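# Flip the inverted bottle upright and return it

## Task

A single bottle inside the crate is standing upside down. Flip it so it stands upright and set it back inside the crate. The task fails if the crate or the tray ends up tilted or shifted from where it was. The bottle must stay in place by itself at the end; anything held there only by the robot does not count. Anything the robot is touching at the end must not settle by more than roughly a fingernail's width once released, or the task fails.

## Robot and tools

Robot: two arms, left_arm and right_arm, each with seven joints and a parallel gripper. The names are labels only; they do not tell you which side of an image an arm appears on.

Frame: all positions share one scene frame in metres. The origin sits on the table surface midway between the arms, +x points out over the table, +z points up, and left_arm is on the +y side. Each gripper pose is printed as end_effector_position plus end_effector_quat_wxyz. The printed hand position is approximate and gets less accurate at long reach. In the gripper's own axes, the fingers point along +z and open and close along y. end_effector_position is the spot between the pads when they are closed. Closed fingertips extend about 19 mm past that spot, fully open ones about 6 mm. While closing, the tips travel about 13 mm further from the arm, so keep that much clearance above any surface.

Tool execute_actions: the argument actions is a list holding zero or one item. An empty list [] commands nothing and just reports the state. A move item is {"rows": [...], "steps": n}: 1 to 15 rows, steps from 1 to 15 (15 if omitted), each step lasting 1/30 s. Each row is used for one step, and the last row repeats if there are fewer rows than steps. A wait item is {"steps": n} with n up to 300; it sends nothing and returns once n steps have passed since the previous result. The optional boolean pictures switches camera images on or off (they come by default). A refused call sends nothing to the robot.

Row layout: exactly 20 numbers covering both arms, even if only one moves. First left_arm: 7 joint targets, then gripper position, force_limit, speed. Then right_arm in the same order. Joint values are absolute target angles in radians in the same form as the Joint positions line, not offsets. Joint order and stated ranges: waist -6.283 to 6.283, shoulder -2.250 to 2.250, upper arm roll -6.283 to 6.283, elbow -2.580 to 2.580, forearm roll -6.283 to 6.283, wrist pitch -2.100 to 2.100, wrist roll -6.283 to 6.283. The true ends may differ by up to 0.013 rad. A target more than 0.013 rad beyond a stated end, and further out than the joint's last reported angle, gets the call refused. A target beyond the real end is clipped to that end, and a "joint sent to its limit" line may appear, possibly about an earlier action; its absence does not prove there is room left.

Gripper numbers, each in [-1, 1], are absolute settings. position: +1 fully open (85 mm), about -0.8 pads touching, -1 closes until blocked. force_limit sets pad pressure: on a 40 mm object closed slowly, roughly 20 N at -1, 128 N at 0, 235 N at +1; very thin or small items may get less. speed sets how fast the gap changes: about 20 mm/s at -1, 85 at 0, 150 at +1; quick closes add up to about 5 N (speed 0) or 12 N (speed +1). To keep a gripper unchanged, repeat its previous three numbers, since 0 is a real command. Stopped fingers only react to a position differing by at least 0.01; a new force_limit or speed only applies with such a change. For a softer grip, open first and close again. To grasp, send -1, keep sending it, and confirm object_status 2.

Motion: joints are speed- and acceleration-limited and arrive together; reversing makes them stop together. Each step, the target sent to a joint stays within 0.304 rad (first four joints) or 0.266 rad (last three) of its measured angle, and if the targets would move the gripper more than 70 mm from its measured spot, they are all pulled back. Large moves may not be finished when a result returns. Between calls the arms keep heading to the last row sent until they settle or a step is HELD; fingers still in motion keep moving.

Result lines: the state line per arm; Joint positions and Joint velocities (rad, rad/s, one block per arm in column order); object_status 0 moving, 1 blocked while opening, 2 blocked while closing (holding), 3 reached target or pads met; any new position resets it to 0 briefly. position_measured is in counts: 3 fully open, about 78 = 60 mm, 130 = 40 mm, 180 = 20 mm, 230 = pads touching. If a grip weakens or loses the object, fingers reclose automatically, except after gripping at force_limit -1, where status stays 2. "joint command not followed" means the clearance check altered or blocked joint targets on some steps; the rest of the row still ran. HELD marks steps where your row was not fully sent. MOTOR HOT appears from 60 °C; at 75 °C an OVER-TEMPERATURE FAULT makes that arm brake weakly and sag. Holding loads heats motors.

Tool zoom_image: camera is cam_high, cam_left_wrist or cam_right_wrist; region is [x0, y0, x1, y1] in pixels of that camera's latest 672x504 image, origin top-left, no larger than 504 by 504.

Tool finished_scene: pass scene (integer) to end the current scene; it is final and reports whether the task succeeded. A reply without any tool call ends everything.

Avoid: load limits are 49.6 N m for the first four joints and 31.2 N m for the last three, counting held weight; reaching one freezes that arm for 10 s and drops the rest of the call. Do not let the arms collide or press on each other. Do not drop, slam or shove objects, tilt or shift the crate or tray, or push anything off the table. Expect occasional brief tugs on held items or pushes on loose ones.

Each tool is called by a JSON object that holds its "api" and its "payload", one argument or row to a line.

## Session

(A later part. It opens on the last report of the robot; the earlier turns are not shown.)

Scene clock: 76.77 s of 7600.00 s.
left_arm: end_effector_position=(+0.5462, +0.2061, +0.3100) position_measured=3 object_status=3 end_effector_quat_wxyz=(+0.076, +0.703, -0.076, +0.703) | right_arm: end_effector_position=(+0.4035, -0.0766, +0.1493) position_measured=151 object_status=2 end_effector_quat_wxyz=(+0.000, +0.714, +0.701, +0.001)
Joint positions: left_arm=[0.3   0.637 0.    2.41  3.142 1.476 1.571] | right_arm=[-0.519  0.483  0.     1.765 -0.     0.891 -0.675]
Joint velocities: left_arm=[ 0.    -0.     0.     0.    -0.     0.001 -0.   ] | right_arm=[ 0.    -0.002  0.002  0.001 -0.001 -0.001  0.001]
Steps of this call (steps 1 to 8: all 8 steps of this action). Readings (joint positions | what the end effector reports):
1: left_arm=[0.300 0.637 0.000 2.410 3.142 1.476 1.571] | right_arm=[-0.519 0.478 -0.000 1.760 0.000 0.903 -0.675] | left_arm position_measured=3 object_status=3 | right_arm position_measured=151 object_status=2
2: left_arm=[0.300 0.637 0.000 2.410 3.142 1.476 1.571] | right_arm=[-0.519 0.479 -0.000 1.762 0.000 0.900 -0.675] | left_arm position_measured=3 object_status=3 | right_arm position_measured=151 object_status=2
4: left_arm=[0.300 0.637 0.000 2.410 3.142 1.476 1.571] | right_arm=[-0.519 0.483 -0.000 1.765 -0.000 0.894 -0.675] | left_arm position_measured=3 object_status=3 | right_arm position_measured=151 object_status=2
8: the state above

{"api": "execute_actions", "payload": {
  "actions": [
    {"rows": [[0.3,0.637,0,2.41,3.1416,1.476,1.571,1,0,0.3,-0.5188,0.4825,0,1.7645,0,0.8946,-0.675,0.3,0,0.3],[0.3,0.637,0,2.41,3.1416,1.476,1.571,1,0,0.3,-0.5188,0.4825,0,1.7645,0,0.8946,-0.675,0.3,0,0.3],[0.3,0.637,0,2.41,3.1416,1.476,1.571,1,0,0.3,-0.5188,0.4825,0,1.7645,0,0.8946,-0.675,0.3,0,0.3],[0.3,0.637,0,2.41,3.1416,1.476,1.571,1,0,0.3,-0.5188,0.4825,0,1.7645,0,0.8946,-0.675,0.3,0,0.3],[0.3,0.637,0,2.41,3.1416,1.476,1.571,1,0,0.3,-0.5188,0.4825,0,1.7645,0,0.8946,-0.675,0.3,0,0.3],[0.3,0.637,0,2.41,3.1416,1.476,1.571,1,0,0.3,-0.5188,0.4825,0,1.7645,0,0.8946,-0.675,0.3,0,0.3],[0.3,0.637,0,2.41,3.1416,1.476,1.571,1,0,0.3,-0.5188,0.4740,0,1.7567,0,0.9109,-0.675,0.3,0,0.3],[0.3,0.637,0,2.41,3.1416,1.476,1.571,1,0,0.3,-0.5188,0.4651,0,1.7481,0,0.9284,-0.675,0.3,0,0.3],[0.3,0.637,0,2.41,3.1416,1.476,1.571,1,0,0.3,-0.5188,0.4552,0,1.7378,0,0.9486,-0.675,0.3,0,0.3],[0.3,0.637,0,2.41,3.1416,1.476,1.571,1,0,0.3,-0.5188,0.4455,0,1.7272,0,0.9689,-0.675,0.3,0,0.3],[0.3,0.637,0,2.41,3.1416,1.476,1.571,1,0,0.3,-0.5188,0.4361,0,1.7162,0,0.9893,-0.675,0.3,0,0.3],[0.3,0.637,0,2.41,3.1416,1.476,1.571,1,0,0.3,-0.5188,0.4258,0,1.7032,0,1.0126,-0.675,0.3,0,0.3],[0.3,0.637,0,2.41,3.1416,1.476,1.571,1,0,0.3,-0.5188,0.4158,0,1.6898,0,1.0360,-0.675,0.3,0,0.3],[0.3,0.637,0,2.41,3.1416,1.476,1.571,1,0,0.3,-0.5188,0.4062,0,1.6759,0,1.0595,-0.675,0.3,0,0.3],[0.3,0.637,0,2.41,3.1416,1.476,1.571,1,0,0.3,-0.5188,0.3971,0,1.6615,0,1.0830,-0.675,0.3,0,0.3]], "steps": 15}
  ],
  "pictures": false
}}

{"api": "execute_actions", "payload": {
  "actions": [
    {"steps": 5}
  ]
}}

Scene clock: 80.00 s of 7600.00 s.
left_arm: end_effector_position=(+0.5462, +0.2061, +0.3100) position_measured=3 object_status=3 end_effector_quat_wxyz=(+0.076, +0.703, -0.076, +0.703) | right_arm: end_effector_position=(+0.4033, -0.0767, +0.1977) position_measured=91 object_status=0 end_effector_quat_wxyz=(+0.000, +0.714, +0.701, +0.000)
Joint positions: left_arm=[0.3   0.637 0.    2.41  3.142 1.476 1.571] | right_arm=[-0.519  0.417 -0.     1.69   0.     1.034 -0.675]
Joint velocities: left_arm=[ 0.     0.    -0.    -0.    -0.002  0.001  0.   ] | right_arm=[ 0.    -0.263  0.001 -0.383 -0.001  0.653 -0.   ]
Steps of this call (steps 1 to 15: the robot went on to your last target; steps 16 to 82: nothing new was sent; steps 83 to 97: all 15 steps of this action). Readings (joint positions | what the end effector reports):
83: left_arm=[0.300 0.637 -0.000 2.410 3.142 1.476 1.571] | right_arm=[-0.519 0.482 0.000 1.765 -0.000 0.892 -0.675] | left_arm position_measured=3 object_status=3 | right_arm position_measured=151 object_status=0
84: left_arm=[0.300 0.637 0.000 2.410 3.142 1.476 1.571] | right_arm=[-0.519 0.482 0.000 1.765 -0.000 0.894 -0.675] | left_arm position_measured=3 object_status=3 | right_arm position_measured=151 object_status=0
86: left_arm=[0.300 0.637 0.000 2.410 3.142 1.476 1.571] | right_arm=[-0.519 0.482 -0.000 1.765 -0.000 0.895 -0.675] | left_arm position_measured=3 object_status=3 | right_arm position_measured=137 object_status=0
90: left_arm=[0.300 0.637 0.000 2.410 3.142 1.476 1.571] | right_arm=[-0.519 0.476 -0.000 1.760 0.000 0.905 -0.675] | left_arm position_measured=3 object_status=3 | right_arm position_measured=102 object_status=0
97: the state above

Scene clock: 80.17 s of 7600.00 s.
left_arm: end_effector_position=(+0.5462, +0.2061, +0.3100) position_measured=3 object_status=3 end_effector_quat_wxyz=(+0.076, +0.703, -0.076, +0.703) | right_arm: end_effector_position=(+0.4029, -0.0771, +0.2134) position_measured=91 object_status=3 end_effector_quat_wxyz=(-0.000, +0.714, +0.701, -0.001)
Joint positions: left_arm=[0.3   0.637 0.    2.41  3.142 1.476 1.571] | right_arm=[-0.519  0.399  0.     1.662  0.     1.083 -0.675]
Joint velocities: left_arm=[ 0.  0.  0.  0. -0. -0. -0.] | right_arm=[-0.    -0.009  0.001 -0.006  0.001  0.011  0.   ]
Steps of this call (steps 1 to 5: the robot went on to your last target). Readings (joint positions | what the end effector reports):
1: left_arm=[0.300 0.637 0.000 2.410 3.142 1.476 1.571] | right_arm=[-0.519 0.408 0.000 1.678 -0.000 1.055 -0.675] | left_arm position_measured=3 object_status=3 | right_arm position_measured=91 object_status=0
2: left_arm=[0.300 0.637 0.000 2.410 3.142 1.476 1.571] | right_arm=[-0.519 0.402 0.000 1.668 -0.000 1.071 -0.675] | left_arm position_measured=3 object_status=3 | right_arm position_measured=91 object_status=0
4: left_arm=[0.300 0.637 0.000 2.410 3.142 1.476 1.571] | right_arm=[-0.519 0.399 0.000 1.662 -0.000 1.082 -0.675] | left_arm position_measured=3 object_status=3 | right_arm position_measured=91 object_status=0
5: the state above

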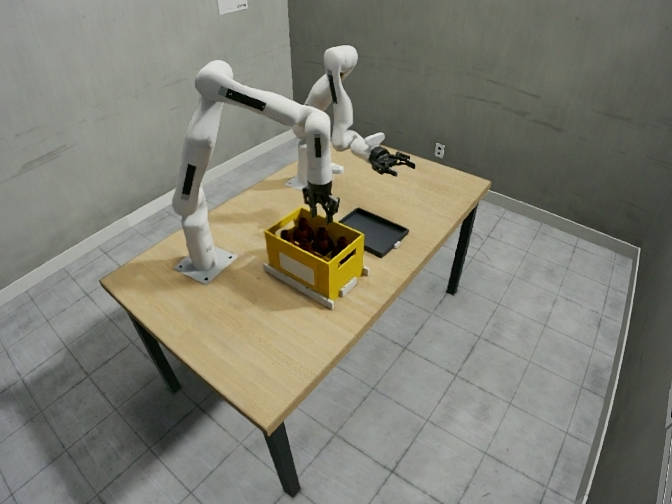

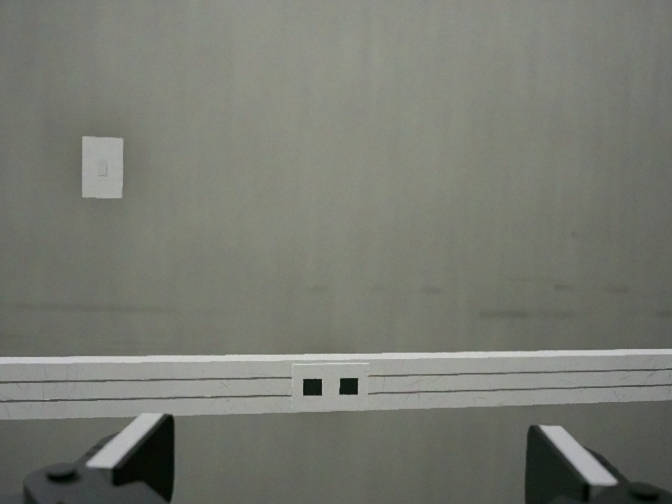

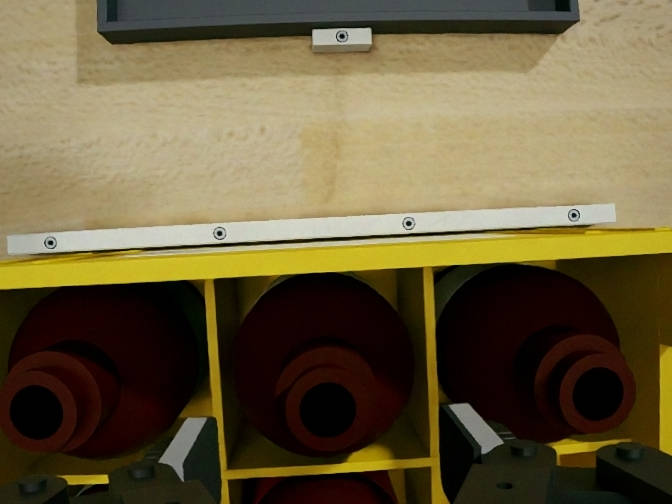

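{"api": "finished_scene", "payload": {
  "scene": 2
}}

The scene is finished: the task was done.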